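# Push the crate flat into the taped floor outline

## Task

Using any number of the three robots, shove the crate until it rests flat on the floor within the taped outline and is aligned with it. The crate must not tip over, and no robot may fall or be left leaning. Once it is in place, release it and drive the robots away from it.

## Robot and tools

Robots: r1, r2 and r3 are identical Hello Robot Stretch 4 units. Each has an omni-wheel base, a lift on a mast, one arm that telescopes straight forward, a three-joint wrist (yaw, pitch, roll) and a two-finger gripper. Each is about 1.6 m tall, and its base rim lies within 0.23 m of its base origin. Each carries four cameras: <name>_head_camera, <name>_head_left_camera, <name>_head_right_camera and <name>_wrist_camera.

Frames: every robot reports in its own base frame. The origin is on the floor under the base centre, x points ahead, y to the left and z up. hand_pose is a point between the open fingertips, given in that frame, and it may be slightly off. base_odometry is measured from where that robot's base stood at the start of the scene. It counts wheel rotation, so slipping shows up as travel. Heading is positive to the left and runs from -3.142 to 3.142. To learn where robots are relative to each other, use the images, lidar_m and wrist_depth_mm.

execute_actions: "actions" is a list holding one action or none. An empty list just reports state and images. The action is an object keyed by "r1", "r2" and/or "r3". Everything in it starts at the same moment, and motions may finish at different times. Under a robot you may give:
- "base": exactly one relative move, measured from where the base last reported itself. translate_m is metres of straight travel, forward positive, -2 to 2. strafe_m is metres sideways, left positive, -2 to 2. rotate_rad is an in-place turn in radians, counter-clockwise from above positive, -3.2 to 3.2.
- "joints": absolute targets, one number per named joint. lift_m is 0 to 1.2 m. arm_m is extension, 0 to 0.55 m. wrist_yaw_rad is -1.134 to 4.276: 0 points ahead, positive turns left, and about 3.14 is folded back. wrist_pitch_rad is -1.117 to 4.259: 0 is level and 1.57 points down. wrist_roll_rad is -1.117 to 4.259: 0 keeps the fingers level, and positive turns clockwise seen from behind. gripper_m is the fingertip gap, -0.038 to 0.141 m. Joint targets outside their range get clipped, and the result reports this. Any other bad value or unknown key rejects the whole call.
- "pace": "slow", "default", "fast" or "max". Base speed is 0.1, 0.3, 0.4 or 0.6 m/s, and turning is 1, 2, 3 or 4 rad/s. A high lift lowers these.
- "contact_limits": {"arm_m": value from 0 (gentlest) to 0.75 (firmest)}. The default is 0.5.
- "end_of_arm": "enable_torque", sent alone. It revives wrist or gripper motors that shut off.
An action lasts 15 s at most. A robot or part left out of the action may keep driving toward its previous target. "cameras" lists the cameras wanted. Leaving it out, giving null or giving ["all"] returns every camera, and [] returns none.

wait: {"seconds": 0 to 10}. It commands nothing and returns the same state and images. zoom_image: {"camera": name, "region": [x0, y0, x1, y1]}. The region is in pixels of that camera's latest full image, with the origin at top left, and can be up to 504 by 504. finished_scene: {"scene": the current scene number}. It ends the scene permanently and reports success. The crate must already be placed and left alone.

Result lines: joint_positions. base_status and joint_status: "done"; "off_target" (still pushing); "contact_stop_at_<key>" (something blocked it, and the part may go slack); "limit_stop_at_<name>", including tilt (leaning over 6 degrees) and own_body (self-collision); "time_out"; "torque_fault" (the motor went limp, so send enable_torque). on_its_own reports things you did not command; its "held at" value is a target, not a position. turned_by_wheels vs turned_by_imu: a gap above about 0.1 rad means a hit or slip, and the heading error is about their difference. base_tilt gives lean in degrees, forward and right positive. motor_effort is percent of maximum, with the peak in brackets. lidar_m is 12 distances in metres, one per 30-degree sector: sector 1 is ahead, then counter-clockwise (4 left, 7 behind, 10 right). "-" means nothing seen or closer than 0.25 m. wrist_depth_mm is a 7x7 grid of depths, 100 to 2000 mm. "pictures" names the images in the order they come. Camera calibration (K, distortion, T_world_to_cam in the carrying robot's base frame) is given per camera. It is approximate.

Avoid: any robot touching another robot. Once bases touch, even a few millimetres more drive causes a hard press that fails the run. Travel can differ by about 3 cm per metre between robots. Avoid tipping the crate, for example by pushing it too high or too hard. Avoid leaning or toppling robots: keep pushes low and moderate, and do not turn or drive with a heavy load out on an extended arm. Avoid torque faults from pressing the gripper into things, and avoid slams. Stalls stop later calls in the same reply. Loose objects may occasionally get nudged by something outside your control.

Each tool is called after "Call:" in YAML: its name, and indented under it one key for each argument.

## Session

Call:
execute_actions:
  actions:
    - {"r1":{"joints":{"lift_m":0.36}},"r2":{"joints":{"lift_m":0.36}},"r3":{"joints":{"lift_m":0.36}}}

Scene clock: 1.73 s.
r1.base_odometry: x=+0.000 y=+0.000 heading=+0.000 (m, m, rad; r1's odometry frame)
r1.turned_by_wheels: +0.000 (rad since the last result)
r1.turned_by_imu: -0.001 (rad since the last result)
r1.base_tilt: forward=-0.3 right=+0.4 (deg)
r1.lidar_m: 1.75 1.41 1.38 2.77 2.64 2.72 2.89 2.75 0.69 0.63 2.08 2.18
r1.base_status: not commanded
r1.joint_positions: lift_m=+0.360 arm_m=-0.001 wrist_yaw_rad=+3.197 wrist_pitch_rad=+0.011 wrist_roll_rad=-0.002 gripper_m=+0.057
r1.joint_status: all done
r1.motor_effort: lift_m=+21(21) arm_m=-1(2) wrist_yaw_rad=+0(0) wrist_pitch_rad=-9(8) wrist_roll_rad=+0(0) gripper_m=-4(3) wheel_0=+0(0) wheel_1=+0(0) wheel_2=+0(0) (%)
r1.hand_pose: x=-0.1233 y=+0.0714 z=+0.5347 quat_wxyz=(-0.028, -0.006, -0.001, +1.000) (m; r1's base frame)
r1.wrist_depth_mm: - 139 139 - - - - / - - 138 - - - - / - 108 138 - - - - / - 123 146 - - - - / 198 - - - - - - / 214 - 200 - 214 - - / 215 1255 1336 146 1281 1397 1430
r2.base_odometry: x=+0.000 y=+0.000 heading=+0.000 (m, m, rad; r2's odometry frame)
r2.turned_by_wheels: +0.000 (rad since the last result)
r2.turned_by_imu: +0.000 (rad since the last result)
r2.base_tilt: forward=-0.3 right=+0.4 (deg)
r2.lidar_m: 1.30 1.09 1.03 1.18 1.94 4.36 1.61 0.96 1.11 1.75 1.73 2.44
r2.base_status: not commanded
r2.joint_positions: lift_m=+0.360 arm_m=+0.002 wrist_yaw_rad=+3.055 wrist_pitch_rad=+0.014 wrist_roll_rad=-0.014 gripper_m=+0.057
r2.joint_status: all done
r2.motor_effort: lift_m=+24(26) arm_m=+0(0) wrist_yaw_rad=+0(1) wrist_pitch_rad=-10(10) wrist_roll_rad=+0(0) gripper_m=-4(0) wheel_0=+0(0) wheel_1=+1(1) wheel_2=+1(1) (%)
r2.hand_pose: x=-0.1073 y=+0.1120 z=+0.5337 quat_wxyz=(+0.043, -0.007, -0.007, +0.999) (m; r2's base frame)
r2.wrist_depth_mm: - 140 - - - - - / - 133 - - - - - / 107 140 226 - - - - / 133 146 - 1921 - - - / 1160 - - - - - - / 946 1756 192 1756 190 - - / 946 1060 1366 123 1397 1281 1255
r3.base_odometry: x=+0.000 y=+0.000 heading=+0.000 (m, m, rad; r3's odometry frame)
r3.turned_by_wheels: +0.000 (rad since the last result)
r3.turned_by_imu: +0.000 (rad since the last result)
r3.base_tilt: forward=-0.9 right=+0.5 (deg)
r3.lidar_m: 2.90 0.94 0.98 1.63 2.10 2.08 2.29 2.84 2.81 3.04 2.68 2.62
r3.base_status: not commanded
r3.joint_positions: lift_m=+0.360 arm_m=-0.001 wrist_yaw_rad=+3.104 wrist_pitch_rad=+0.001 wrist_roll_rad=-0.006 gripper_m=+0.057
r3.joint_status: all done
r3.motor_effort: lift_m=+25(26) arm_m=+0(0) wrist_yaw_rad=+0(1) wrist_pitch_rad=-5(5) wrist_roll_rad=+0(1) gripper_m=-3(5) wheel_0=+0(0) wheel_1=+1(0) wheel_2=+0(0) (%)
r3.hand_pose: x=-0.1154 y=+0.0981 z=+0.5374 quat_wxyz=(+0.019, -0.001, -0.003, +1.000) (m; r3's base frame)
r3.wrist_depth_mm: - 141 - - - - 1863 / - 132 - - - 1983 1808 / - 128 193 - - 1983 1808 / 114 139 251 - - 1921 1863 / - - - - - 1983 1756 / 1983 - 211 - - 1921 1708 / 1336 1255 1397 1430 1138 1537 1618
pictures: r1_head_camera, r1_head_left_camera, r1_head_right_camera, r1_wrist_camera, r2_head_camera, r2_head_left_camera, r2_head_right_camera, r2_wrist_camera, r3_head_camera, r3_head_left_camera, r3_head_right_camera, r3_wrist_camera
camera_calibration (this result's frames):
r1_wrist_camera: T_world_to_cam=[[-0.0179271, 0.999648, 0.0195473, -0.0951499], [-0.0169685, 0.0192434, -0.999671, 0.596856], [-0.999695, -0.0182529, 0.0166176, 0.0995145], [0, 0, 0, 1]] pos_world=[0.107906, 0.0854473, 0.596865]
r2_wrist_camera: T_world_to_cam=[[0.0720296, 0.996836, 0.0336, -0.120878], [0.0266301, 0.0317535, -0.999141, 0.583359], [-0.997047, 0.0728625, -0.0242586, 0.123394], [0, 0, 0, 1]] pos_world=[0.116202, 0.0929816, 0.589912]
r3_wrist_camera: T_world_to_cam=[[0.0636646, 0.996347, 0.0569245, -0.129761], [-0.0584355, 0.0606641, -0.996446, 0.59031], [-0.996259, 0.060112, 0.0620841, 0.0684586], [0, 0, 0, 1]] pos_world=[0.110959, 0.0893608, 0.591348]
Images, in order (width x height): r1_head_camera 420x560, r1_head_left_camera 420x672, r1_head_right_camera 420x672, r1_wrist_camera 616x392, r2_head_camera 420x560, r2_head_left_camera 420x672, r2_head_right_camera 420x672, r2_wrist_camera 616x392, r3_head_camera 420x560, r3_head_left_camera 420x672, r3_head_right_camera 420x672, r3_wrist_camera 616x392.

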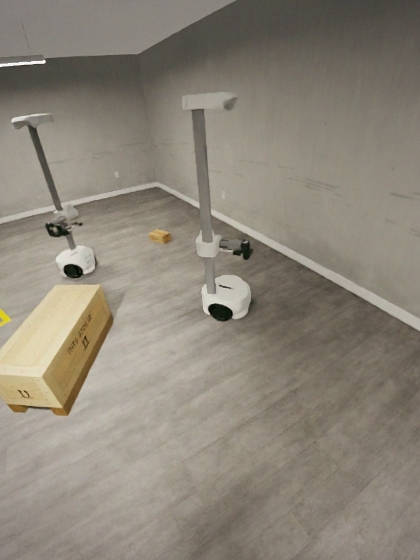

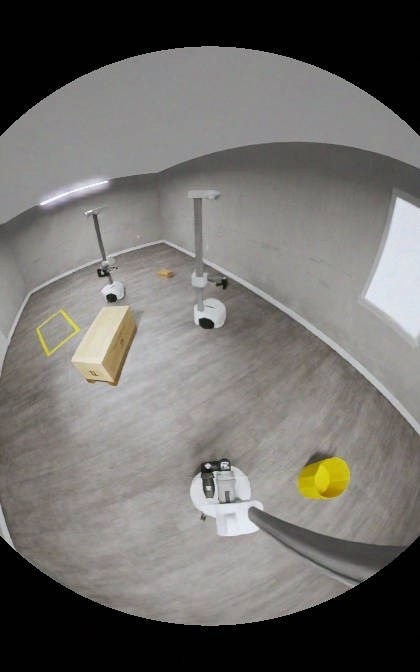

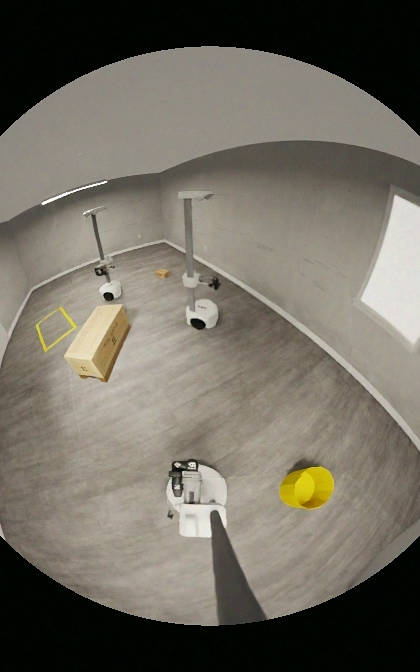

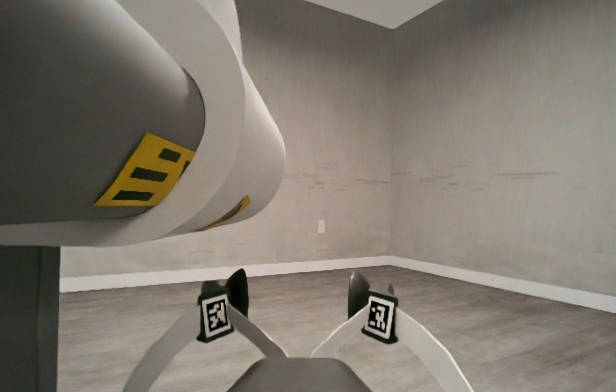

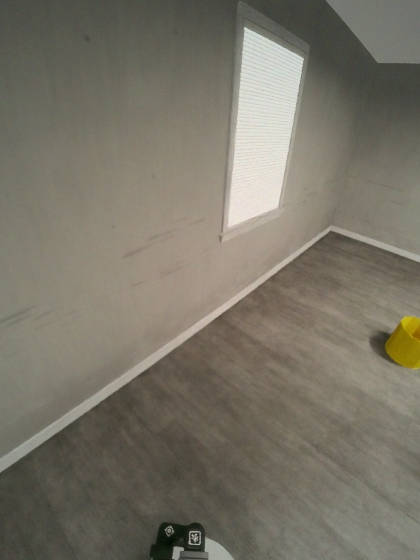

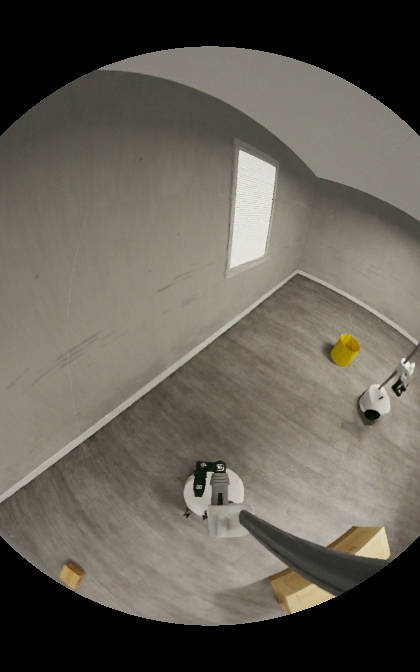

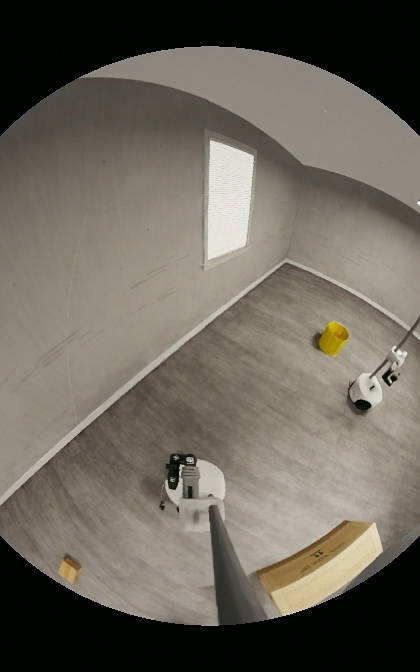

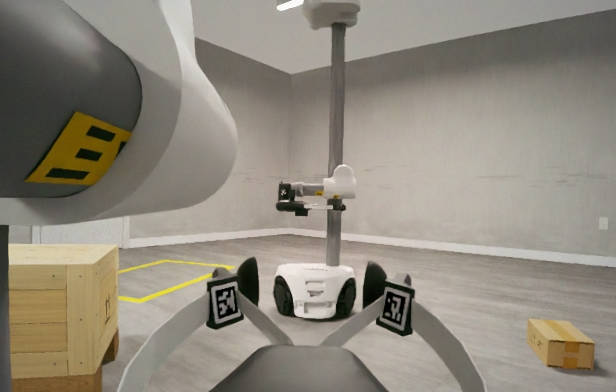

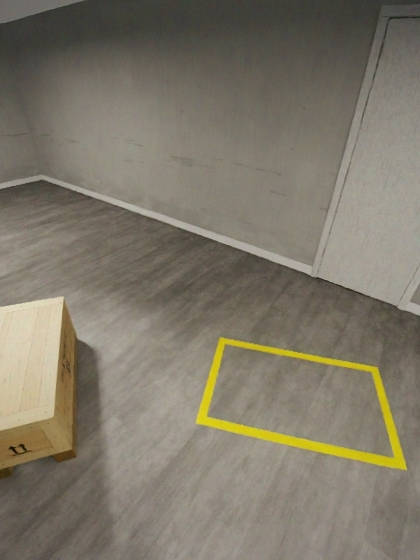

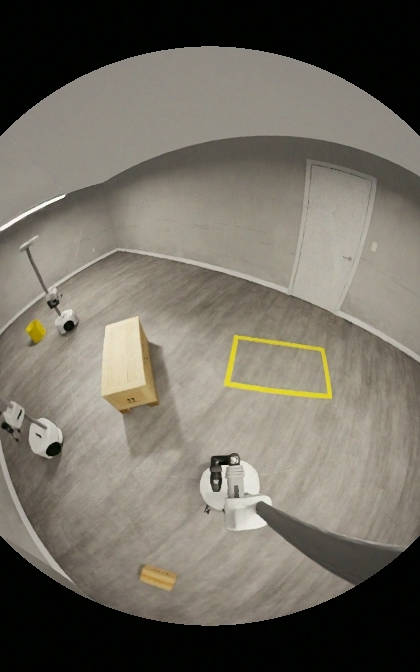

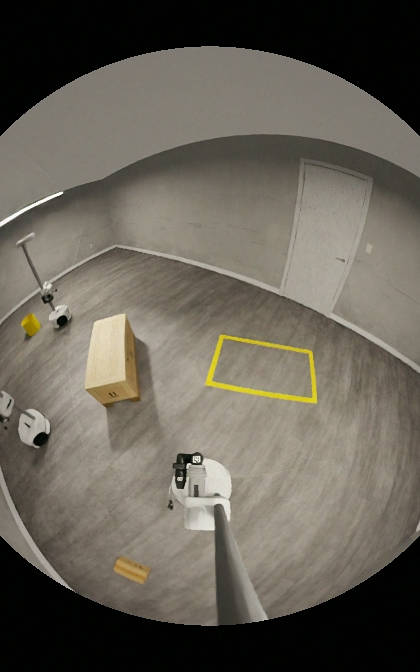

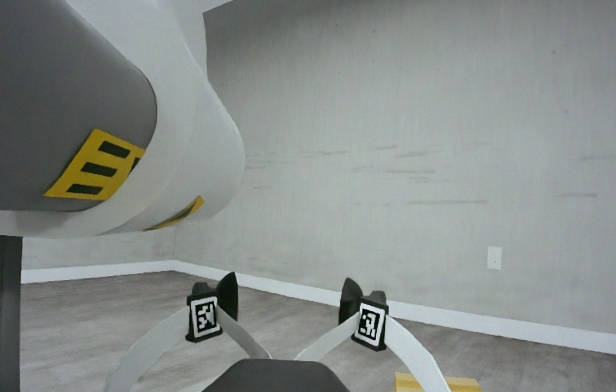

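Call:
execute_actions:
  actions:
    - {"r1":{"base":{"translate_m":1.1},"pace":"fast"},"r2":{"base":{"rotate_rad":1.76}}}
  cameras: []

Call:
execute_actions:
  actions:
    - {"r1":{"base":{"strafe_m":0.68},"pace":"fast"},"r2":{"base":{"strafe_m":0.6},"pace":"fast"}}
  cameras: []

Call:
execute_actions:
  actions:
    - {"r1":{"base":{"rotate_rad":-0.07}},"r2":{"base":{"translate_m":-0.2}}}
  cameras: ["r1_head_left_camera","r2_head_left_camera"]

Scene clock: 15.90 s.
r1.base_odometry: x=+1.100 y=+0.000 heading=+0.000 (m, m, rad; r1's odometry frame)
r1.turned_by_wheels: +0.000 (rad since the last result)
r1.turned_by_imu: -0.005 (rad since the last result)
r1.base_tilt: forward=-0.2 right=+0.6 (deg)
r1.lidar_m: 0.64 2.15 1.02 0.97 3.20 3.32 3.86 1.25 2.28 1.62 1.53 1.60
r1.base_status: done
r1.joint_positions: lift_m=+0.360 arm_m=-0.001 wrist_yaw_rad=+3.197 wrist_pitch_rad=+0.011 wrist_roll_rad=-0.002 gripper_m=+0.057
r1.joint_status: not commanded
r1.motor_effort: lift_m=+21(21) arm_m=-2(2) wrist_yaw_rad=+0(0) wrist_pitch_rad=-10(10) wrist_roll_rad=+0(0) gripper_m=-4(1) wheel_0=+0(5) wheel_1=+0(6) wheel_2=+0(11) (%)
r1.hand_pose: x=-0.1233 y=+0.0714 z=+0.5348 quat_wxyz=(-0.028, -0.006, -0.001, +1.000) (m; r1's base frame)
r1.wrist_depth_mm: - 139 139 - - - - / - - 138 - - - - / - 108 137 - - - - / - 123 146 - - - - / 198 - - - - - - / 214 1708 200 - 214 - - / 216 1205 1336 146 1281 1397 1397
r2.base_odometry: x=+0.000 y=+0.000 heading=+1.759 (m, m, rad; r2's odometry frame)
r2.turned_by_wheels: +1.759 (rad since the last result)
r2.turned_by_imu: +1.768 (rad since the last result)
r2.base_tilt: forward=-0.4 right=+0.4 (deg)
r2.lidar_m: 1.36 2.82 1.60 0.99 0.98 1.32 0.64 0.73 1.76 1.17 1.06 1.06
r2.base_status: done
r2.joint_positions: lift_m=+0.360 arm_m=+0.002 wrist_yaw_rad=+3.055 wrist_pitch_rad=+0.014 wrist_roll_rad=-0.014 gripper_m=+0.057
r2.joint_status: not commanded
r2.motor_effort: lift_m=+23(24) arm_m=+0(0) wrist_yaw_rad=+0(1) wrist_pitch_rad=-9(10) wrist_roll_rad=+1(0) gripper_m=-5(1) wheel_0=-2(9) wheel_1=-3(9) wheel_2=-2(10) (%)
r2.hand_pose: x=-0.1073 y=+0.1120 z=+0.5338 quat_wxyz=(+0.043, -0.007, -0.007, +0.999) (m; r2's base frame)
r2.wrist_depth_mm: - 140 - - - - - / - 133 - - - - - / 107 140 226 - - - - / 133 146 798 - - - - / - - 1042 - - - - / 1808 1921 193 - 190 - 1098 / 1255 1060 866 123 1430 1281 1098
r3.base_odometry: x=+0.000 y=+0.000 heading=+0.000 (m, m, rad; r3's odometry frame)
r3.turned_by_wheels: +0.000 (rad since the last result)
r3.turned_by_imu: -0.002 (rad since the last result)
r3.base_tilt: forward=-1.0 right=+0.5 (deg)
r3.lidar_m: 2.89 0.94 0.99 1.64 2.11 2.08 2.27 2.86 2.81 3.06 2.71 2.60
r3.base_status: not commanded
r3.joint_positions: lift_m=+0.360 arm_m=-0.001 wrist_yaw_rad=+3.104 wrist_pitch_rad=+0.001 wrist_roll_rad=-0.006 gripper_m=+0.057
r3.joint_status: not commanded
r3.motor_effort: lift_m=+25(25) arm_m=+0(0) wrist_yaw_rad=+1(2) wrist_pitch_rad=-6(5) wrist_roll_rad=-1(2) gripper_m=-4(6) wheel_0=+0(0) wheel_1=+0(0) wheel_2=+0(0) (%)
r3.hand_pose: x=-0.1154 y=+0.0981 z=+0.5374 quat_wxyz=(+0.019, -0.001, -0.003, +1.000) (m; r3's base frame)
r3.wrist_depth_mm: - 141 - - - - 1863 / - 132 - - - 1983 1756 / - 128 194 - - - 1756 / 114 139 252 - - 1983 1808 / - - - - - 1983 1808 / 1921 - 210 - - 1921 1708 / 1366 1229 1397 1464 1138 1576 1576
pictures: none
No camera images: the call's "cameras" was empty. Leave "cameras" out to get every camera's image.

Scene clock: 18.83 s.
r1.base_odometry: x=+1.100 y=+0.680 heading=+0.000 (m, m, rad; r1's odometry frame)
r1.turned_by_wheels: +0.000 (rad since the last result)
r1.turned_by_imu: +0.000 (rad since the last result)
r1.base_tilt: forward=-0.4 right=+0.5 (deg)
r1.lidar_m: 0.72 0.44 0.32 0.30 0.33 2.73 3.64 4.04 1.72 2.20 2.10 0.79
r1.base_status: done
r1.joint_positions: lift_m=+0.360 arm_m=-0.001 wrist_yaw_rad=+3.197 wrist_pitch_rad=+0.011 wrist_roll_rad=-0.002 gripper_m=+0.057
r1.joint_status: not commanded
r1.motor_effort: lift_m=+21(21) arm_m=-1(1) wrist_yaw_rad=+0(0) wrist_pitch_rad=-7(9) wrist_roll_rad=+0(0) gripper_m=-1(1) wheel_0=+1(13) wheel_1=+0(11) wheel_2=-1(1) (%)
r1.hand_pose: x=-0.1233 y=+0.0714 z=+0.5348 quat_wxyz=(-0.028, -0.006, -0.001, +1.000) (m; r1's base frame)
r1.wrist_depth_mm: - 139 139 - - - - / - - 138 - - - - / - 108 137 - - - - / - 123 146 - - - - / 199 - - - - - - / 215 - 199 - 214 - - / 215 1229 1366 146 1308 1397 1397
r2.base_odometry: x=-0.589 y=-0.113 heading=+1.760 (m, m, rad; r2's odometry frame)
r2.turned_by_wheels: +0.000 (rad since the last result)
r2.turned_by_imu: +0.002 (rad since the last result)
r2.base_tilt: forward=-0.4 right=+0.3 (deg)
r2.lidar_m: 1.98 3.95 1.04 3.47 0.42 0.51 0.71 2.35 2.57 1.67 1.53 1.55
r2.base_status: done
r2.joint_positions: lift_m=+0.360 arm_m=+0.002 wrist_yaw_rad=+3.055 wrist_pitch_rad=+0.014 wrist_roll_rad=-0.014 gripper_m=+0.057
r2.joint_status: not commanded
r2.motor_effort: lift_m=+22(22) arm_m=+0(0) wrist_yaw_rad=+0(0) wrist_pitch_rad=-7(7) wrist_roll_rad=+0(0) gripper_m=-2(1) wheel_0=+1(13) wheel_1=+0(13) wheel_2=+0(2) (%)
r2.hand_pose: x=-0.1073 y=+0.1120 z=+0.5339 quat_wxyz=(+0.043, -0.007, -0.007, +0.999) (m; r2's base frame)
r2.wrist_depth_mm: - 140 - - - - - / - 133 1078 - - - - / 107 140 225 - - - - / 133 146 842 - - - - / - - - - - - - / 1756 1863 193 1983 190 683 676 / 1255 1182 891 123 788 442 455
r3.base_odometry: x=+0.000 y=+0.000 heading=+0.000 (m, m, rad; r3's odometry frame)
r3.turned_by_wheels: +0.000 (rad since the last result)
r3.turned_by_imu: -0.001 (rad since the last result)
r3.base_tilt: forward=-0.9 right=+0.6 (deg)
r3.lidar_m: 2.90 0.94 0.97 1.08 2.11 2.09 2.27 2.86 2.82 3.06 2.71 2.62
r3.base_status: not commanded
r3.joint_positions: lift_m=+0.360 arm_m=-0.001 wrist_yaw_rad=+3.104 wrist_pitch_rad=+0.001 wrist_roll_rad=-0.006 gripper_m=+0.057
r3.joint_status: not commanded
r3.motor_effort: lift_m=+25(25) arm_m=+0(0) wrist_yaw_rad=-2(0) wrist_pitch_rad=-7(5) wrist_roll_rad=-1(1) gripper_m=-4(4) wheel_0=+0(0) wheel_1=+1(0) wheel_2=+0(0) (%)
r3.hand_pose: x=-0.1154 y=+0.0981 z=+0.5374 quat_wxyz=(+0.019, -0.001, -0.003, +1.000) (m; r3's base frame)
r3.wrist_depth_mm: - 141 - - - - 1808 / - 132 - - - - 1708 / - 128 194 - - - 1863 / 114 139 251 - - 1921 1708 / - - - - - 1921 1808 / 1921 - 211 - - 1921 1756 / 1336 1229 1397 1464 1118 1537 1537
pictures: none
No camera images: the call's "cameras" was empty. Leave "cameras" out to get every camera's image.

Scene clock: 20.90 s.
r1.base_odometry: x=+1.100 y=+0.680 heading=-0.070 (m, m, rad; r1's odometry frame)
r1.turned_by_wheels: -0.070 (rad since the last result)
r1.turned_by_imu: -0.070 (rad since the last result)
r1.base_tilt: forward=-0.2 right=+0.7 (deg)
r1.lidar_m: 0.51 0.46 0.34 0.30 0.32 2.68 3.44 4.03 1.73 2.28 2.11 0.61
r1.base_status: done
r1.joint_positions: lift_m=+0.360 arm_m=-0.001 wrist_yaw_rad=+3.197 wrist_pitch_rad=+0.011 wrist_roll_rad=-0.002 gripper_m=+0.057
r1.joint_status: not commanded
r1.motor_effort: lift_m=+21(21) arm_m=-1(1) wrist_yaw_rad=+0(0) wrist_pitch_rad=-7(7) wrist_roll_rad=+0(0) gripper_m=-3(1) wheel_0=+1(5) wheel_1=+2(5) wheel_2=+0(4) (%)
r1.hand_pose: x=-0.1233 y=+0.0714 z=+0.5348 quat_wxyz=(-0.028, -0.006, -0.001, +1.000) (m; r1's base frame)
r1.wrist_depth_mm: - 139 139 - - - - / - - 138 - - - - / - 108 138 - - - - / - 123 146 - - - - / 199 - - - - - - / 214 - 199 - 215 - - / 215 1255 1336 146 1281 1397 1397
r2.base_odometry: x=-0.552 y=-0.309 heading=+1.759 (m, m, rad; r2's odometry frame)
r2.turned_by_wheels: -0.001 (rad since the last result)
r2.turned_by_imu: +0.000 (rad since the last result)
r2.base_tilt: forward=-0.3 right=+0.4 (deg)
r2.lidar_m: 2.14 4.12 1.15 0.32 0.34 0.50 0.51 0.64 2.28 1.82 1.65 1.67
r2.base_status: done
r2.joint_positions: lift_m=+0.360 arm_m=+0.002 wrist_yaw_rad=+3.055 wrist_pitch_rad=+0.014 wrist_roll_rad=-0.014 gripper_m=+0.057
r2.joint_status: not commanded
r2.motor_effort: lift_m=+22(22) arm_m=+0(0) wrist_yaw_rad=-1(1) wrist_pitch_rad=-8(8) wrist_roll_rad=+1(1) gripper_m=-1(0) wheel_0=-3(5) wheel_1=-5(8) wheel_2=+0(15) (%)
r2.hand_pose: x=-0.1073 y=+0.1120 z=+0.5339 quat_wxyz=(+0.043, -0.007, -0.007, +0.999) (m; r2's base frame)
r2.wrist_depth_mm: - 140 - - - - - / - 133 931 - - - - / 107 140 226 - - - - / 133 147 640 - - - - / - - - - - - - / 1808 1921 193 1983 190 676 683 / 1229 1160 878 123 759 442 455
r3.base_odometry: x=+0.000 y=+0.000 heading=+0.000 (m, m, rad; r3's odometry frame)
r3.turned_by_wheels: +0.000 (rad since the last result)
r3.turned_by_imu: -0.001 (rad since the last result)
r3.base_tilt: forward=-1.0 right=+0.6 (deg)
r3.lidar_m: 2.90 0.94 0.99 1.22 2.12 2.07 2.28 2.84 2.81 3.05 2.69 2.63
r3.base_status: not commanded
r3.joint_positions: lift_m=+0.360 arm_m=-0.001 wrist_yaw_rad=+3.104 wrist_pitch_rad=+0.001 wrist_roll_rad=-0.006 gripper_m=+0.057
r3.joint_status: not commanded
r3.motor_effort: lift_m=+25(25) arm_m=+0(0) wrist_yaw_rad=-2(1) wrist_pitch_rad=-6(6) wrist_roll_rad=-2(1) gripper_m=-5(5) wheel_0=+0(0) wheel_1=+0(0) wheel_2=+0(0) (%)
r3.hand_pose: x=-0.1154 y=+0.0981 z=+0.5374 quat_wxyz=(+0.019, -0.001, -0.003, +1.000) (m; r3's base frame)
r3.wrist_depth_mm: - 142 - - - - 1863 / - 132 - - - 1983 1756 / - 128 193 - - - 1863 / 114 139 250 - - 1983 1808 / - - - - - 1921 1808 / 1921 - 210 - - 1983 1756 / 1336 1255 1397 1430 1138 1537 1618
pictures: r1_head_left_camera, r2_head_left_camera
Images, in order (width x height): r1_head_left_camera 420x672, r2_head_left_camera 420x672.

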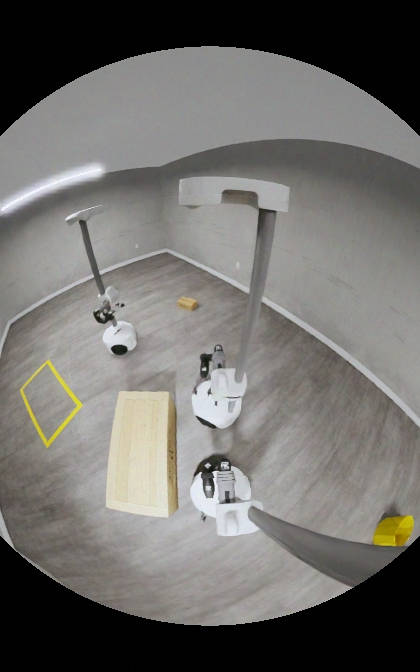

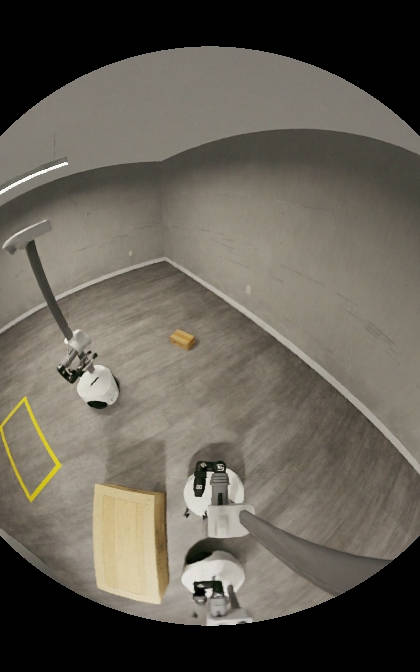

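Call:
execute_actions:
  actions:
    - {"r1":{"base":{"strafe_m":-0.03}},"r2":{"base":{"translate_m":-0.09}}}
  cameras: []

Call:
execute_actions:
  actions:
    - {"r1":{"base":{"strafe_m":0.5}},"r2":{"base":{"strafe_m":0.5}},"r3":{"base":{"translate_m":-0.4}}}
  cameras: ["r1_head_left_camera","r3_head_camera"]

Scene clock: 24.17 s.
r1.base_odometry: x=+1.098 y=+0.650 heading=-0.070 (m, m, rad; r1's odometry frame)
r1.turned_by_wheels: +0.000 (rad since the last result)
r1.turned_by_imu: -0.001 (rad since the last result)
r1.base_tilt: forward=-0.3 right=+0.6 (deg)
r1.lidar_m: 0.42 0.47 0.35 0.34 0.35 2.70 3.51 4.02 1.69 2.25 2.09 0.55
r1.base_status: done
r1.joint_positions: lift_m=+0.360 arm_m=-0.001 wrist_yaw_rad=+3.197 wrist_pitch_rad=+0.011 wrist_roll_rad=-0.002 gripper_m=+0.057
r1.joint_status: not commanded
r1.motor_effort: lift_m=+21(21) arm_m=-1(1) wrist_yaw_rad=+0(0) wrist_pitch_rad=-10(5) wrist_roll_rad=+0(0) gripper_m=-4(2) wheel_0=-1(7) wheel_1=+2(8) wheel_2=+0(1) (%)
r1.hand_pose: x=-0.1233 y=+0.0714 z=+0.5348 quat_wxyz=(-0.028, -0.006, -0.001, +1.000) (m; r1's base frame)
r1.wrist_depth_mm: - 139 139 - - - - / - - 138 - - - - / - 108 138 - - - - / - 123 146 - - - - / 198 - - - - - - / 214 - 200 - 216 - - / 215 1255 1366 146 1281 1397 1397
r2.base_odometry: x=-0.535 y=-0.397 heading=+1.759 (m, m, rad; r2's odometry frame)
r2.turned_by_wheels: +0.000 (rad since the last result)
r2.turned_by_imu: +0.000 (rad since the last result)
r2.base_tilt: forward=-0.4 right=+0.3 (deg)
r2.lidar_m: 2.23 1.36 1.22 0.31 0.32 0.48 0.39 0.46 2.18 1.88 1.71 1.75
r2.base_status: done
r2.joint_positions: lift_m=+0.360 arm_m=+0.002 wrist_yaw_rad=+3.055 wrist_pitch_rad=+0.014 wrist_roll_rad=-0.014 gripper_m=+0.057
r2.joint_status: not commanded
r2.motor_effort: lift_m=+22(22) arm_m=+0(0) wrist_yaw_rad=+1(0) wrist_pitch_rad=-9(7) wrist_roll_rad=+2(2) gripper_m=-2(2) wheel_0=-2(9) wheel_1=-2(8) wheel_2=-1(7) (%)
r2.hand_pose: x=-0.1073 y=+0.1120 z=+0.5339 quat_wxyz=(+0.043, -0.007, -0.007, +0.999) (m; r2's base frame)
r2.wrist_depth_mm: - 140 - - - - - / - 133 - - - - - / 107 140 225 - - - - / 133 147 554 - - - - / - - 654 - - - - / 1756 1921 193 1983 189 676 683 / 1281 1160 831 123 750 439 455
r3.base_odometry: x=+0.000 y=+0.000 heading=+0.000 (m, m, rad; r3's odometry frame)
r3.turned_by_wheels: +0.000 (rad since the last result)
r3.turned_by_imu: -0.001 (rad since the last result)
r3.base_tilt: forward=-1.0 right=+0.6 (deg)
r3.lidar_m: 2.89 0.95 0.99 1.41 2.12 2.07 2.29 2.86 2.81 3.06 2.68 2.64
r3.base_status: not commanded
r3.joint_positions: lift_m=+0.360 arm_m=-0.001 wrist_yaw_rad=+3.104 wrist_pitch_rad=+0.001 wrist_roll_rad=-0.006 gripper_m=+0.057
r3.joint_status: not commanded
r3.motor_effort: lift_m=+25(25) arm_m=+0(0) wrist_yaw_rad=-2(2) wrist_pitch_rad=-6(5) wrist_roll_rad=-1(2) gripper_m=-3(3) wheel_0=+0(0) wheel_1=+0(0) wheel_2=+0(0) (%)
r3.hand_pose: x=-0.1154 y=+0.0981 z=+0.5374 quat_wxyz=(+0.019, -0.001, -0.003, +1.000) (m; r3's base frame)
r3.wrist_depth_mm: - 141 - - - 1983 1756 / - 132 - - - - 1808 / - 128 193 - - 1983 1756 / 114 139 251 - - 1983 1756 / - - - - - 1983 1756 / 1921 - 211 - - 1983 1708 / 1336 1255 1430 1430 1118 1537 1618
pictures: none
No camera images: the call's "cameras" was empty. Leave "cameras" out to get every camera's image.

Scene clock: 27.17 s.
r1.base_odometry: x=+1.132 y=+1.148 heading=-0.069 (m, m, rad; r1's odometry frame)
r1.turned_by_wheels: +0.001 (rad since the last result)
r1.turned_by_imu: -0.028 (rad since the last result)
r1.base_tilt: forward=-0.4 right=+0.7 (deg)
r1.lidar_m: 0.43 0.39 0.25 0.25 0.25 2.37 2.96 4.27 2.06 2.65 2.41 2.45
r1.base_status: done
r1.joint_positions: lift_m=+0.360 arm_m=-0.001 wrist_yaw_rad=+3.197 wrist_pitch_rad=+0.011 wrist_roll_rad=-0.002 gripper_m=+0.057
r1.joint_status: not commanded
r1.motor_effort: lift_m=+19(21) arm_m=-1(2) wrist_yaw_rad=+0(2) wrist_pitch_rad=-8(9) wrist_roll_rad=+0(0) gripper_m=+0(2) wheel_0=-18(29) wheel_1=+25(32) wheel_2=+5(6) (%)
r1.hand_pose: x=-0.1233 y=+0.0714 z=+0.5349 quat_wxyz=(-0.028, -0.006, -0.001, +1.000) (m; r1's base frame)
r1.wrist_depth_mm: - 139 139 - - - - / - - 138 - - - - / - 108 137 - - - - / - 123 146 - - - - / 198 - - - - - - / 215 - 200 - 215 - 1983 / 215 1255 1366 147 1281 1397 1397
r2.base_odometry: x=-1.026 y=-0.491 heading=+1.759 (m, m, rad; r2's odometry frame)
r2.turned_by_wheels: +0.001 (rad since the last result)
r2.turned_by_imu: +0.004 (rad since the last result)
r2.base_tilt: forward=-0.3 right=+0.3 (deg)
r2.lidar_m: 1.33 1.13 3.97 0.25 0.25 0.25 0.44 0.45 2.48 2.27 2.10 2.15
r2.base_status: done
r2.joint_positions: lift_m=+0.360 arm_m=+0.002 wrist_yaw_rad=+3.055 wrist_pitch_rad=+0.014 wrist_roll_rad=-0.014 gripper_m=+0.057
r2.joint_status: not commanded
r2.motor_effort: lift_m=+22(22) arm_m=+0(0) wrist_yaw_rad=+0(1) wrist_pitch_rad=-10(10) wrist_roll_rad=+1(1) gripper_m=-4(2) wheel_0=-8(26) wheel_1=+14(23) wheel_2=+1(7) (%)
r2.hand_pose: x=-0.1073 y=+0.1120 z=+0.5338 quat_wxyz=(+0.043, -0.007, -0.007, +0.999) (m; r2's base frame)
r2.wrist_depth_mm: - 140 - - - - - / - 133 - - - - - / 107 140 225 - - - - / 134 146 627 - - - - / - - - - - - - / 1756 1661 193 691 190 683 - / 1255 768 866 123 473 424 455
r3.base_odometry: x=-0.400 y=+0.000 heading=+0.000 (m, m, rad; r3's odometry frame)
r3.turned_by_wheels: +0.000 (rad since the last result)
r3.turned_by_imu: +0.000 (rad since the last result)
r3.base_tilt: forward=-1.0 right=+0.5 (deg)
r3.lidar_m: 1.28 1.16 1.26 2.26 1.81 1.75 1.94 2.61 2.56 2.78 3.00 2.91
r3.base_status: done
r3.joint_positions: lift_m=+0.360 arm_m=-0.001 wrist_yaw_rad=+3.104 wrist_pitch_rad=+0.001 wrist_roll_rad=-0.006 gripper_m=+0.057
r3.joint_status: not commanded
r3.motor_effort: lift_m=+25(25) arm_m=+0(0) wrist_yaw_rad=+0(1) wrist_pitch_rad=-6(5) wrist_roll_rad=+0(1) gripper_m=-5(1) wheel_0=-2(6) wheel_1=-3(7) wheel_2=-1(10) (%)
r3.hand_pose: x=-0.1154 y=+0.0981 z=+0.5375 quat_wxyz=(+0.019, -0.001, -0.003, +1.000) (m; r3's base frame)
r3.wrist_depth_mm: - 141 - - 1983 1708 1537 / - 132 - - 1983 1661 1537 / - 128 194 - 1983 1708 1537 / 114 139 252 - 1863 1661 1499 / - - - - 1863 1661 1464 / 1863 - 210 - 1808 1661 1464 / 1336 1255 1397 1430 1366 1537 1499
pictures: r1_head_left_camera, r3_head_camera
Images, in order (width x height): r1_head_left_camera 420x672, r3_head_camera 420x560.

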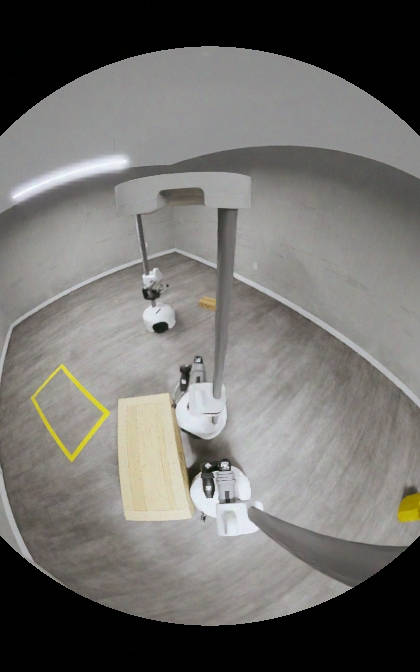

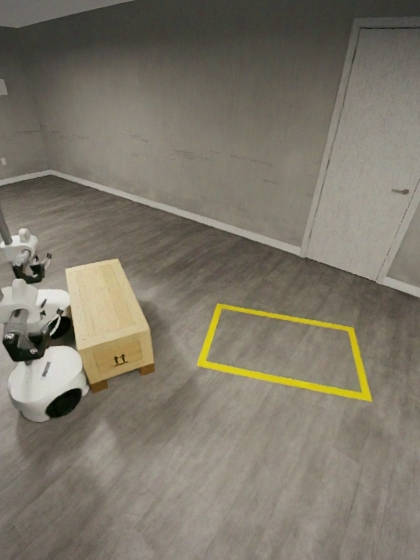

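Call:
execute_actions:
  actions:
    - {"r1":{"base":{"strafe_m":-0.07}},"r2":{"base":{"strafe_m":-0.13}}}
  cameras: []

Call:
execute_actions:
  actions:
    - {"r1":{"base":{"translate_m":-0.06}},"r2":{"base":{"translate_m":-0.1}}}
  cameras: []

Call:
execute_actions:
  actions:
    - {"r1":{"base":{"strafe_m":0.8}},"r2":{"base":{"strafe_m":0.8}},"r3":{"base":{"rotate_rad":-0.3}}}
  cameras: ["r1_head_left_camera","r3_head_camera"]

Scene clock: 31.43 s.
r1.base_odometry: x=+1.127 y=+1.078 heading=-0.069 (m, m, rad; r1's odometry frame)
r1.turned_by_wheels: +0.000 (rad since the last result)
r1.turned_by_imu: -0.002 (rad since the last result)
r1.base_tilt: forward=-0.3 right=+0.6 (deg)
r1.lidar_m: 0.42 0.45 0.31 0.27 0.27 2.42 3.05 4.23 2.01 2.57 2.35 2.37
r1.base_status: done
r1.joint_positions: lift_m=+0.360 arm_m=-0.001 wrist_yaw_rad=+3.197 wrist_pitch_rad=+0.011 wrist_roll_rad=-0.002 gripper_m=+0.057
r1.joint_status: not commanded
r1.motor_effort: lift_m=+19(19) arm_m=-2(1) wrist_yaw_rad=+0(0) wrist_pitch_rad=-8(9) wrist_roll_rad=+0(0) gripper_m=-7(0) wheel_0=-1(16) wheel_1=+0(24) wheel_2=+0(3) (%)
r1.hand_pose: x=-0.1233 y=+0.0714 z=+0.5349 quat_wxyz=(-0.028, -0.006, -0.001, +1.000) (m; r1's base frame)
r1.wrist_depth_mm: - 139 139 - - - - / - - 138 - - - - / - 108 138 - - - - / - 123 146 - - - - / 199 - - - - - - / 214 - 200 - 216 - 1983 / 215 1255 1336 146 1308 1397 1397
r2.base_odometry: x=-0.898 y=-0.466 heading=+1.759 (m, m, rad; r2's odometry frame)
r2.turned_by_wheels: +0.000 (rad since the last result)
r2.turned_by_imu: -0.001 (rad since the last result)
r2.base_tilt: forward=-0.5 right=+0.2 (deg)
r2.lidar_m: 2.59 1.23 4.05 0.30 0.32 0.42 0.43 0.43 2.38 2.17 1.99 2.02
r2.base_status: done
r2.joint_positions: lift_m=+0.360 arm_m=+0.002 wrist_yaw_rad=+3.055 wrist_pitch_rad=+0.014 wrist_roll_rad=-0.014 gripper_m=+0.057
r2.joint_status: not commanded
r2.motor_effort: lift_m=+22(22) arm_m=+0(0) wrist_yaw_rad=+0(0) wrist_pitch_rad=-10(10) wrist_roll_rad=+2(2) gripper_m=+0(2) wheel_0=+1(10) wheel_1=-3(12) wheel_2=-2(0) (%)
r2.hand_pose: x=-0.1073 y=+0.1120 z=+0.5338 quat_wxyz=(+0.043, -0.007, -0.007, +0.999) (m; r2's base frame)
r2.wrist_depth_mm: - 140 - - - - - / - 133 - - - - - / 108 140 227 - - - - / 133 147 559 - - - - / - - 564 - - - - / 1756 1808 192 1863 190 683 683 / 1281 1160 820 123 569 439 455
r3.base_odometry: x=-0.400 y=+0.000 heading=+0.000 (m, m, rad; r3's odometry frame)
r3.turned_by_wheels: +0.000 (rad since the last result)
r3.turned_by_imu: -0.001 (rad since the last result)
r3.base_tilt: forward=-0.9 right=+0.5 (deg)
r3.lidar_m: 1.26 1.22 1.26 2.24 1.80 1.76 1.92 2.61 2.57 2.81 2.98 2.93
r3.base_status: not commanded
r3.joint_positions: lift_m=+0.360 arm_m=-0.001 wrist_yaw_rad=+3.104 wrist_pitch_rad=+0.001 wrist_roll_rad=-0.006 gripper_m=+0.057
r3.joint_status: not commanded
r3.motor_effort: lift_m=+25(25) arm_m=+0(0) wrist_yaw_rad=+0(1) wrist_pitch_rad=-6(5) wrist_roll_rad=+0(0) gripper_m=-5(3) wheel_0=-2(2) wheel_1=-2(3) wheel_2=-1(1) (%)
r3.hand_pose: x=-0.1154 y=+0.0981 z=+0.5375 quat_wxyz=(+0.019, -0.001, -0.003, +1.000) (m; r3's base frame)
r3.wrist_depth_mm: - 141 - - - 1708 1576 / - 132 - - 1921 1708 1499 / - 128 194 - 1983 1661 1499 / 114 139 252 - 1921 1661 1499 / - - - - 1921 1618 1499 / 1983 - 210 - 1808 1661 1464 / 1336 1255 1397 1464 1366 1537 1430
pictures: none
No camera images: the call's "cameras" was empty. Leave "cameras" out to get every camera's image.

Scene clock: 32.97 s.
r1.base_odometry: x=+1.067 y=+1.082 heading=-0.069 (m, m, rad; r1's odometry frame)
r1.turned_by_wheels: +0.000 (rad since the last result)
r1.turned_by_imu: -0.001 (rad since the last result)
r1.base_tilt: forward=-0.2 right=+0.6 (deg)
r1.lidar_m: 0.38 0.42 0.29 0.26 0.25 2.38 3.00 4.17 1.97 2.61 2.39 2.43
r1.base_status: done
r1.joint_positions: lift_m=+0.360 arm_m=-0.001 wrist_yaw_rad=+3.197 wrist_pitch_rad=+0.011 wrist_roll_rad=-0.002 gripper_m=+0.057
r1.joint_status: not commanded
r1.motor_effort: lift_m=+19(19) arm_m=-1(2) wrist_yaw_rad=+0(1) wrist_pitch_rad=-6(8) wrist_roll_rad=+0(0) gripper_m=-2(6) wheel_0=+0(5) wheel_1=-2(3) wheel_2=+0(7) (%)
r1.hand_pose: x=-0.1233 y=+0.0714 z=+0.5349 quat_wxyz=(-0.028, -0.006, -0.001, +1.000) (m; r1's base frame)
r1.wrist_depth_mm: - 139 139 - - - - / - - 138 - - - - / - 108 138 - - - - / - 123 146 - - - - / 199 - - - - - - / 215 - 199 - 215 - 1983 / 215 1255 1366 146 1281 1397 1430
r2.base_odometry: x=-0.880 y=-0.565 heading=+1.758 (m, m, rad; r2's odometry frame)
r2.turned_by_wheels: +0.000 (rad since the last result)
r2.turned_by_imu: +0.000 (rad since the last result)
r2.base_tilt: forward=-0.3 right=+0.3 (deg)
r2.lidar_m: 2.66 1.30 0.32 0.31 0.30 0.38 0.39 0.42 2.32 2.26 2.07 2.07
r2.base_status: done
r2.joint_positions: lift_m=+0.360 arm_m=+0.002 wrist_yaw_rad=+3.055 wrist_pitch_rad=+0.014 wrist_roll_rad=-0.014 gripper_m=+0.057
r2.joint_status: not commanded
r2.motor_effort: lift_m=+22(22) arm_m=+0(0) wrist_yaw_rad=-1(0) wrist_pitch_rad=-11(7) wrist_roll_rad=+1(1) gripper_m=+0(1) wheel_0=-1(9) wheel_1=-3(6) wheel_2=+0(7) (%)
r2.hand_pose: x=-0.1073 y=+0.1120 z=+0.5338 quat_wxyz=(+0.043, -0.007, -0.007, +0.999) (m; r2's base frame)
r2.wrist_depth_mm: - 140 - - - - - / - 133 - - - - - / 107 140 226 - - - - / 133 146 525 - - - - / - - 521 - - - - / 1863 1863 192 1983 190 676 683 / 1255 1138 878 123 530 427 455
r3.base_odometry: x=-0.400 y=+0.000 heading=+0.000 (m, m, rad; r3's odometry frame)
r3.turned_by_wheels: +0.000 (rad since the last result)
r3.turned_by_imu: +0.000 (rad since the last result)
r3.base_tilt: forward=-0.9 right=+0.5 (deg)
r3.lidar_m: 1.25 1.25 1.32 2.26 1.81 1.76 1.95 2.61 2.58 2.81 3.01 2.93
r3.base_status: not commanded
r3.joint_positions: lift_m=+0.360 arm_m=-0.001 wrist_yaw_rad=+3.104 wrist_pitch_rad=+0.001 wrist_roll_rad=-0.006 gripper_m=+0.057
r3.joint_status: not commanded
r3.motor_effort: lift_m=+25(25) arm_m=+0(0) wrist_yaw_rad=-1(1) wrist_pitch_rad=-6(5) wrist_roll_rad=-1(2) gripper_m=-4(4) wheel_0=-2(2) wheel_1=-2(3) wheel_2=-1(1) (%)
r3.hand_pose: x=-0.1154 y=+0.0981 z=+0.5375 quat_wxyz=(+0.019, -0.001, -0.003, +1.000) (m; r3's base frame)
r3.wrist_depth_mm: - 141 - - - 1756 1537 / - 132 - - 1921 1708 1537 / - 128 193 - 1983 1661 1499 / 114 139 251 - 1863 1661 1499 / - - - - 1921 1661 1499 / 1863 - 210 - 1808 1708 1464 / 1366 1255 1397 1464 1366 1499 1464
pictures: none
No camera images: the call's "cameras" was empty. Leave "cameras" out to get every camera's image.

Scene clock: 36.97 s.
r1.base_odometry: x=+1.122 y=+1.880 heading=-0.068 (m, m, rad; r1's odometry frame)
r1.turned_by_wheels: +0.001 (rad since the last result)
r1.turned_by_imu: +0.013 (rad since the last result)
r1.base_tilt: forward=-0.3 right=+0.5 (deg)
r1.lidar_m: 0.39 0.39 0.26 0.25 0.25 1.77 2.29 4.61 2.64 3.23 2.97 3.03
r1.base_status: done
r1.joint_positions: lift_m=+0.360 arm_m=-0.001 wrist_yaw_rad=+3.197 wrist_pitch_rad=+0.011 wrist_roll_rad=-0.002 gripper_m=+0.057
r1.joint_status: not commanded
r1.motor_effort: lift_m=+19(19) arm_m=-1(1) wrist_yaw_rad=+0(2) wrist_pitch_rad=-8(9) wrist_roll_rad=+0(0) gripper_m=-4(0) wheel_0=-17(29) wheel_1=+19(34) wheel_2=+5(6) (%)
r1.hand_pose: x=-0.1233 y=+0.0714 z=+0.5349 quat_wxyz=(-0.027, -0.006, -0.001, +1.000) (m; r1's base frame)
r1.wrist_depth_mm: - 139 139 - - 1863 1537 / - - 138 - - 1863 1576 / - 108 137 - - 1808 1537 / - 123 146 - - 1863 1537 / 198 - - - - 1808 1537 / 215 - 200 - 216 1756 1576 / 215 1255 1366 146 1308 1397 1397
r2.base_odometry: x=-1.665 y=-0.715 heading=+1.759 (m, m, rad; r2's odometry frame)
r2.turned_by_wheels: +0.001 (rad since the last result)
r2.turned_by_imu: +0.008 (rad since the last result)
r2.base_tilt: forward=-0.5 right=+0.3 (deg)
r2.lidar_m: 1.18 3.58 0.25 0.25 0.25 0.25 0.40 0.41 2.95 2.93 2.69 2.72
r2.base_status: done
r2.joint_positions: lift_m=+0.360 arm_m=+0.002 wrist_yaw_rad=+3.055 wrist_pitch_rad=+0.014 wrist_roll_rad=-0.014 gripper_m=+0.057
r2.joint_status: not commanded
r2.motor_effort: lift_m=+22(22) arm_m=+0(0) wrist_yaw_rad=+0(1) wrist_pitch_rad=-8(9) wrist_roll_rad=+0(1) gripper_m=-3(3) wheel_0=-11(30) wheel_1=+22(32) wheel_2=+3(8) (%)
r2.hand_pose: x=-0.1073 y=+0.1120 z=+0.5338 quat_wxyz=(+0.043, -0.007, -0.007, +0.999) (m; r2's base frame)
r2.wrist_depth_mm: - 140 - - - - 1756 / - 133 - - - - 1756 / 107 140 226 - - - 1808 / 133 146 603 - - - 1808 / - - - - - - 1708 / 1756 1661 193 676 189 691 1708 / 1281 759 891 123 469 427 452
r3.base_odometry: x=-0.400 y=+0.000 heading=-0.300 (m, m, rad; r3's odometry frame)
r3.turned_by_wheels: -0.300 (rad since the last result)
r3.turned_by_imu: -0.302 (rad since the last result)
r3.base_tilt: forward=-0.9 right=+0.5 (deg)
r3.lidar_m: 1.29 1.19 3.78 3.09 1.97 1.75 1.79 2.19 2.57 2.60 3.16 2.96
r3.base_status: done
r3.joint_positions: lift_m=+0.360 arm_m=-0.001 wrist_yaw_rad=+3.104 wrist_pitch_rad=+0.001 wrist_roll_rad=-0.006 gripper_m=+0.057
r3.joint_status: not commanded
r3.motor_effort: lift_m=+25(25) arm_m=+0(0) wrist_yaw_rad=+0(0) wrist_pitch_rad=-6(6) wrist_roll_rad=-2(0) gripper_m=-2(5) wheel_0=+1(7) wheel_1=+0(8) wheel_2=+0(8) (%)
r3.hand_pose: x=-0.1154 y=+0.0981 z=+0.5375 quat_wxyz=(+0.019, -0.001, -0.003, +1.000) (m; r3's base frame)
r3.wrist_depth_mm: - 141 - - 1983 1756 1618 / - 132 - 1983 1863 1708 1661 / - 128 193 - 1863 1708 1618 / 114 139 251 1983 1863 1756 1618 / - - - - 1808 1756 1576 / 1921 - 210 1921 1756 1661 1576 / 1336 1281 1397 1464 1366 1537 1576
pictures: r1_head_left_camera, r3_head_camera
Images, in order (width x height): r1_head_left_camera 420x672, r3_head_camera 420x560.

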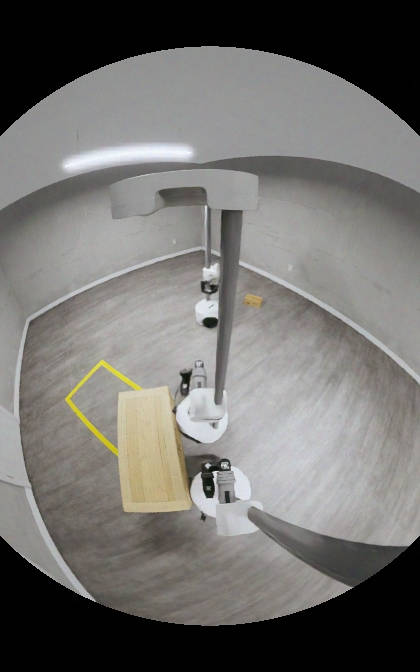

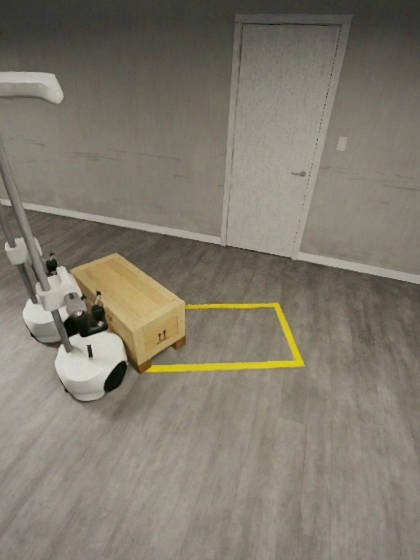

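Call:
execute_actions:
  actions:
    - {"r1":{"base":{"strafe_m":-0.07}},"r2":{"base":{"strafe_m":-0.2}}}
  cameras: []

Call:
execute_actions:
  actions:
    - {"r1":{"base":{"strafe_m":0.3}},"r2":{"base":{"rotate_rad":-0.22}}}
  cameras: ["r1_head_left_camera","r3_head_camera"]

Scene clock: 44.73 s.
r1.base_odometry: x=+1.117 y=+1.810 heading=-0.068 (m, m, rad; r1's odometry frame)
r1.turned_by_wheels: +0.000 (rad since the last result)
r1.turned_by_imu: -0.002 (rad since the last result)
r1.base_tilt: forward=-0.3 right=+0.6 (deg)
r1.lidar_m: 0.39 0.48 0.31 0.26 0.28 1.86 2.37 4.57 2.57 3.18 2.92 0.43
r1.base_status: done
r1.joint_positions: lift_m=+0.360 arm_m=-0.001 wrist_yaw_rad=+3.197 wrist_pitch_rad=+0.011 wrist_roll_rad=-0.002 gripper_m=+0.057
r1.joint_status: not commanded
r1.motor_effort: lift_m=+19(19) arm_m=-1(1) wrist_yaw_rad=+0(1) wrist_pitch_rad=-10(11) wrist_roll_rad=+0(0) gripper_m=-1(1) wheel_0=-1(16) wheel_1=+1(14) wheel_2=+1(4) (%)
r1.hand_pose: x=-0.1233 y=+0.0714 z=+0.5349 quat_wxyz=(-0.027, -0.006, -0.001, +1.000) (m; r1's base frame)
r1.wrist_depth_mm: - 139 139 - - 1863 1618 / - - 138 - - 1921 1618 / - 108 137 - - 1921 1576 / - 123 146 - - 1863 1576 / 199 - - - - 1863 1576 / 215 - 199 - 214 1863 1576 / 215 1255 1336 146 1281 1397 1397
r2.base_odometry: x=-1.468 y=-0.677 heading=+1.759 (m, m, rad; r2's odometry frame)
r2.turned_by_wheels: +0.000 (rad since the last result)
r2.turned_by_imu: +0.000 (rad since the last result)
r2.base_tilt: forward=-0.4 right=+0.4 (deg)
r2.lidar_m: 1.15 3.71 0.44 0.37 0.38 0.43 0.38 0.48 2.81 2.74 2.51 2.57
r2.base_status: done
r2.joint_positions: lift_m=+0.360 arm_m=+0.002 wrist_yaw_rad=+3.055 wrist_pitch_rad=+0.014 wrist_roll_rad=-0.014 gripper_m=+0.057
r2.joint_status: not commanded
r2.motor_effort: lift_m=+22(22) arm_m=+0(0) wrist_yaw_rad=+1(0) wrist_pitch_rad=-9(8) wrist_roll_rad=+2(1) gripper_m=+0(1) wheel_0=+1(14) wheel_1=-3(17) wheel_2=+1(2) (%)
r2.hand_pose: x=-0.1073 y=+0.1120 z=+0.5338 quat_wxyz=(+0.043, -0.007, -0.007, +0.999) (m; r2's base frame)
r2.wrist_depth_mm: - 140 - - - - 1983 / - 133 798 - - - 1863 / 108 140 226 - - - 1921 / 133 147 521 - - - 1921 / - - 759 - - - 1863 / 1808 1863 193 1983 190 691 683 / 1255 1182 768 123 707 445 452
r3.base_odometry: x=-0.400 y=+0.000 heading=-0.300 (m, m, rad; r3's odometry frame)
r3.turned_by_wheels: +0.000 (rad since the last result)
r3.turned_by_imu: -0.001 (rad since the last result)
r3.base_tilt: forward=-1.0 right=+0.5 (deg)
r3.lidar_m: 1.29 1.17 3.79 3.10 1.97 1.75 1.80 2.19 2.57 2.57 3.20 2.94
r3.base_status: not commanded
r3.joint_positions: lift_m=+0.360 arm_m=-0.001 wrist_yaw_rad=+3.104 wrist_pitch_rad=+0.001 wrist_roll_rad=-0.006 gripper_m=+0.057
r3.joint_status: not commanded
r3.motor_effort: lift_m=+25(25) arm_m=+0(0) wrist_yaw_rad=+0(0) wrist_pitch_rad=-5(5) wrist_roll_rad=+0(2) gripper_m=-4(1) wheel_0=+1(1) wheel_1=+0(1) wheel_2=+0(1) (%)
r3.hand_pose: x=-0.1154 y=+0.0981 z=+0.5375 quat_wxyz=(+0.019, -0.001, -0.003, +1.000) (m; r3's base frame)
r3.wrist_depth_mm: - 142 - - 1921 1756 1661 / - 132 - - 1863 1708 1661 / - 128 194 1983 1808 1756 1661 / 114 139 251 1921 1863 1756 1618 / - - - 1983 1921 1756 1576 / 1921 - 210 1983 1756 1661 1618 / 1336 1255 1397 1464 1366 1576 1537
pictures: none
No camera images: the call's "cameras" was empty. Leave "cameras" out to get every camera's image.

Scene clock: 47.07 s.
r1.base_odometry: x=+1.136 y=+2.092 heading=-0.071 (m, m, rad; r1's odometry frame)
r1.turned_by_wheels: -0.003 (rad since the last result)
r1.turned_by_imu: +0.098 (rad since the last result)
r1.base_tilt: forward=-0.2 right=+0.5 (deg)
r1.lidar_m: 0.47 0.28 0.25 0.25 0.27 1.73 2.37 4.65 2.73 3.25 3.09 0.43
r1.base_status: strafe_m contact_stop (by the wheels' count: +0.283 of +0.300)
r1.joint_positions: lift_m=+0.360 arm_m=-0.001 wrist_yaw_rad=+3.196 wrist_pitch_rad=+0.011 wrist_roll_rad=-0.002 gripper_m=+0.057
r1.joint_status: not commanded
r1.on_its_own: the wheels are slack since a contact_stop
r1.motor_effort: lift_m=+19(19) arm_m=-1(1) wrist_yaw_rad=+0(2) wrist_pitch_rad=-8(6) wrist_roll_rad=+0(0) gripper_m=-5(3) wheel_0=+0(27) wheel_1=+0(38) wheel_2=+0(7) (%)
r1.hand_pose: x=-0.1233 y=+0.0715 z=+0.5349 quat_wxyz=(-0.027, -0.006, -0.001, +1.000) (m; r1's base frame)
r1.wrist_depth_mm: - 139 139 - - 1863 1499 / - - 138 - - 1863 1537 / - 108 138 - - 1808 1537 / - 123 146 - - 1808 1499 / 199 - - - - 1863 1499 / 214 - 199 - 215 1756 1499 / 215 1229 1366 146 1281 1366 1397
r2.base_odometry: x=-1.468 y=-0.677 heading=+1.540 (m, m, rad; r2's odometry frame)
r2.turned_by_wheels: -0.220 (rad since the last result)
r2.turned_by_imu: -0.220 (rad since the last result)
r2.base_tilt: forward=-0.4 right=+0.3 (deg)
r2.lidar_m: 1.17 1.16 3.70 0.38 0.37 0.48 0.46 3.97 2.80 3.10 2.56 2.52
r2.base_status: done
r2.joint_positions: lift_m=+0.360 arm_m=+0.002 wrist_yaw_rad=+3.055 wrist_pitch_rad=+0.014 wrist_roll_rad=-0.014 gripper_m=+0.057
r2.joint_status: not commanded
r2.motor_effort: lift_m=+22(22) arm_m=+0(0) wrist_yaw_rad=+0(1) wrist_pitch_rad=-9(10) wrist_roll_rad=+2(1) gripper_m=-3(4) wheel_0=+3(7) wheel_1=+1(8) wheel_2=+2(15) (%)
r2.hand_pose: x=-0.1073 y=+0.1120 z=+0.5338 quat_wxyz=(+0.043, -0.007, -0.007, +0.999) (m; r2's base frame)
r2.wrist_depth_mm: - 140 - - - - 1863 / - 133 788 - - - 1863 / 107 140 224 - - - 1863 / 133 146 768 627 - - 1808 / - - - - - - 1863 / 1863 1863 193 1983 190 676 676 / 1255 1205 798 123 691 439 452
r3.base_odometry: x=-0.400 y=+0.000 heading=-0.300 (m, m, rad; r3's odometry frame)
r3.turned_by_wheels: +0.000 (rad since the last result)
r3.turned_by_imu: -0.001 (rad since the last result)
r3.base_tilt: forward=-0.9 right=+0.5 (deg)
r3.lidar_m: 1.31 1.16 3.79 3.11 1.93 1.77 1.77 2.18 2.57 2.58 3.16 2.93
r3.base_status: not commanded
r3.joint_positions: lift_m=+0.360 arm_m=-0.001 wrist_yaw_rad=+3.104 wrist_pitch_rad=+0.001 wrist_roll_rad=-0.006 gripper_m=+0.057
r3.joint_status: not commanded
r3.motor_effort: lift_m=+25(24) arm_m=+0(0) wrist_yaw_rad=-1(1) wrist_pitch_rad=-5(5) wrist_roll_rad=-3(0) gripper_m=-4(7) wheel_0=+1(1) wheel_1=+1(0) wheel_2=+0(0) (%)
r3.hand_pose: x=-0.1154 y=+0.0981 z=+0.5375 quat_wxyz=(+0.019, -0.001, -0.003, +1.000) (m; r3's base frame)
r3.wrist_depth_mm: - 141 - - 1921 1756 1708 / - 132 - 1983 1863 1756 1618 / - 128 193 - 1863 1756 1618 / 114 139 252 1983 1863 1708 1618 / - - - 1983 1808 1708 1576 / 1921 - 210 1921 1708 1708 1576 / 1336 1229 1397 1430 1366 1576 1499
pictures: r1_head_left_camera, r3_head_camera
Images, in order (width x height): r1_head_left_camera 420x672, r3_head_camera 420x560.

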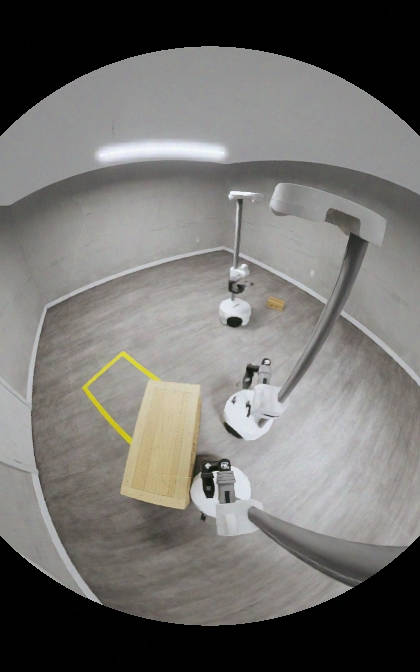

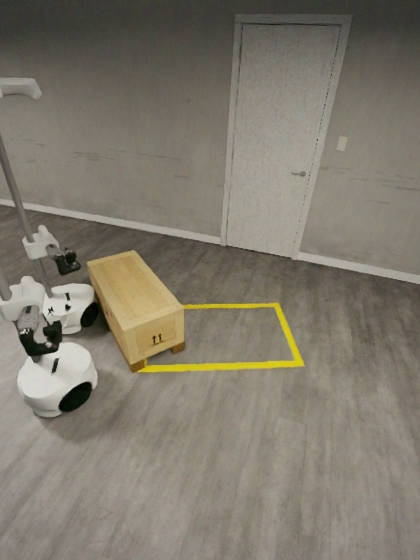

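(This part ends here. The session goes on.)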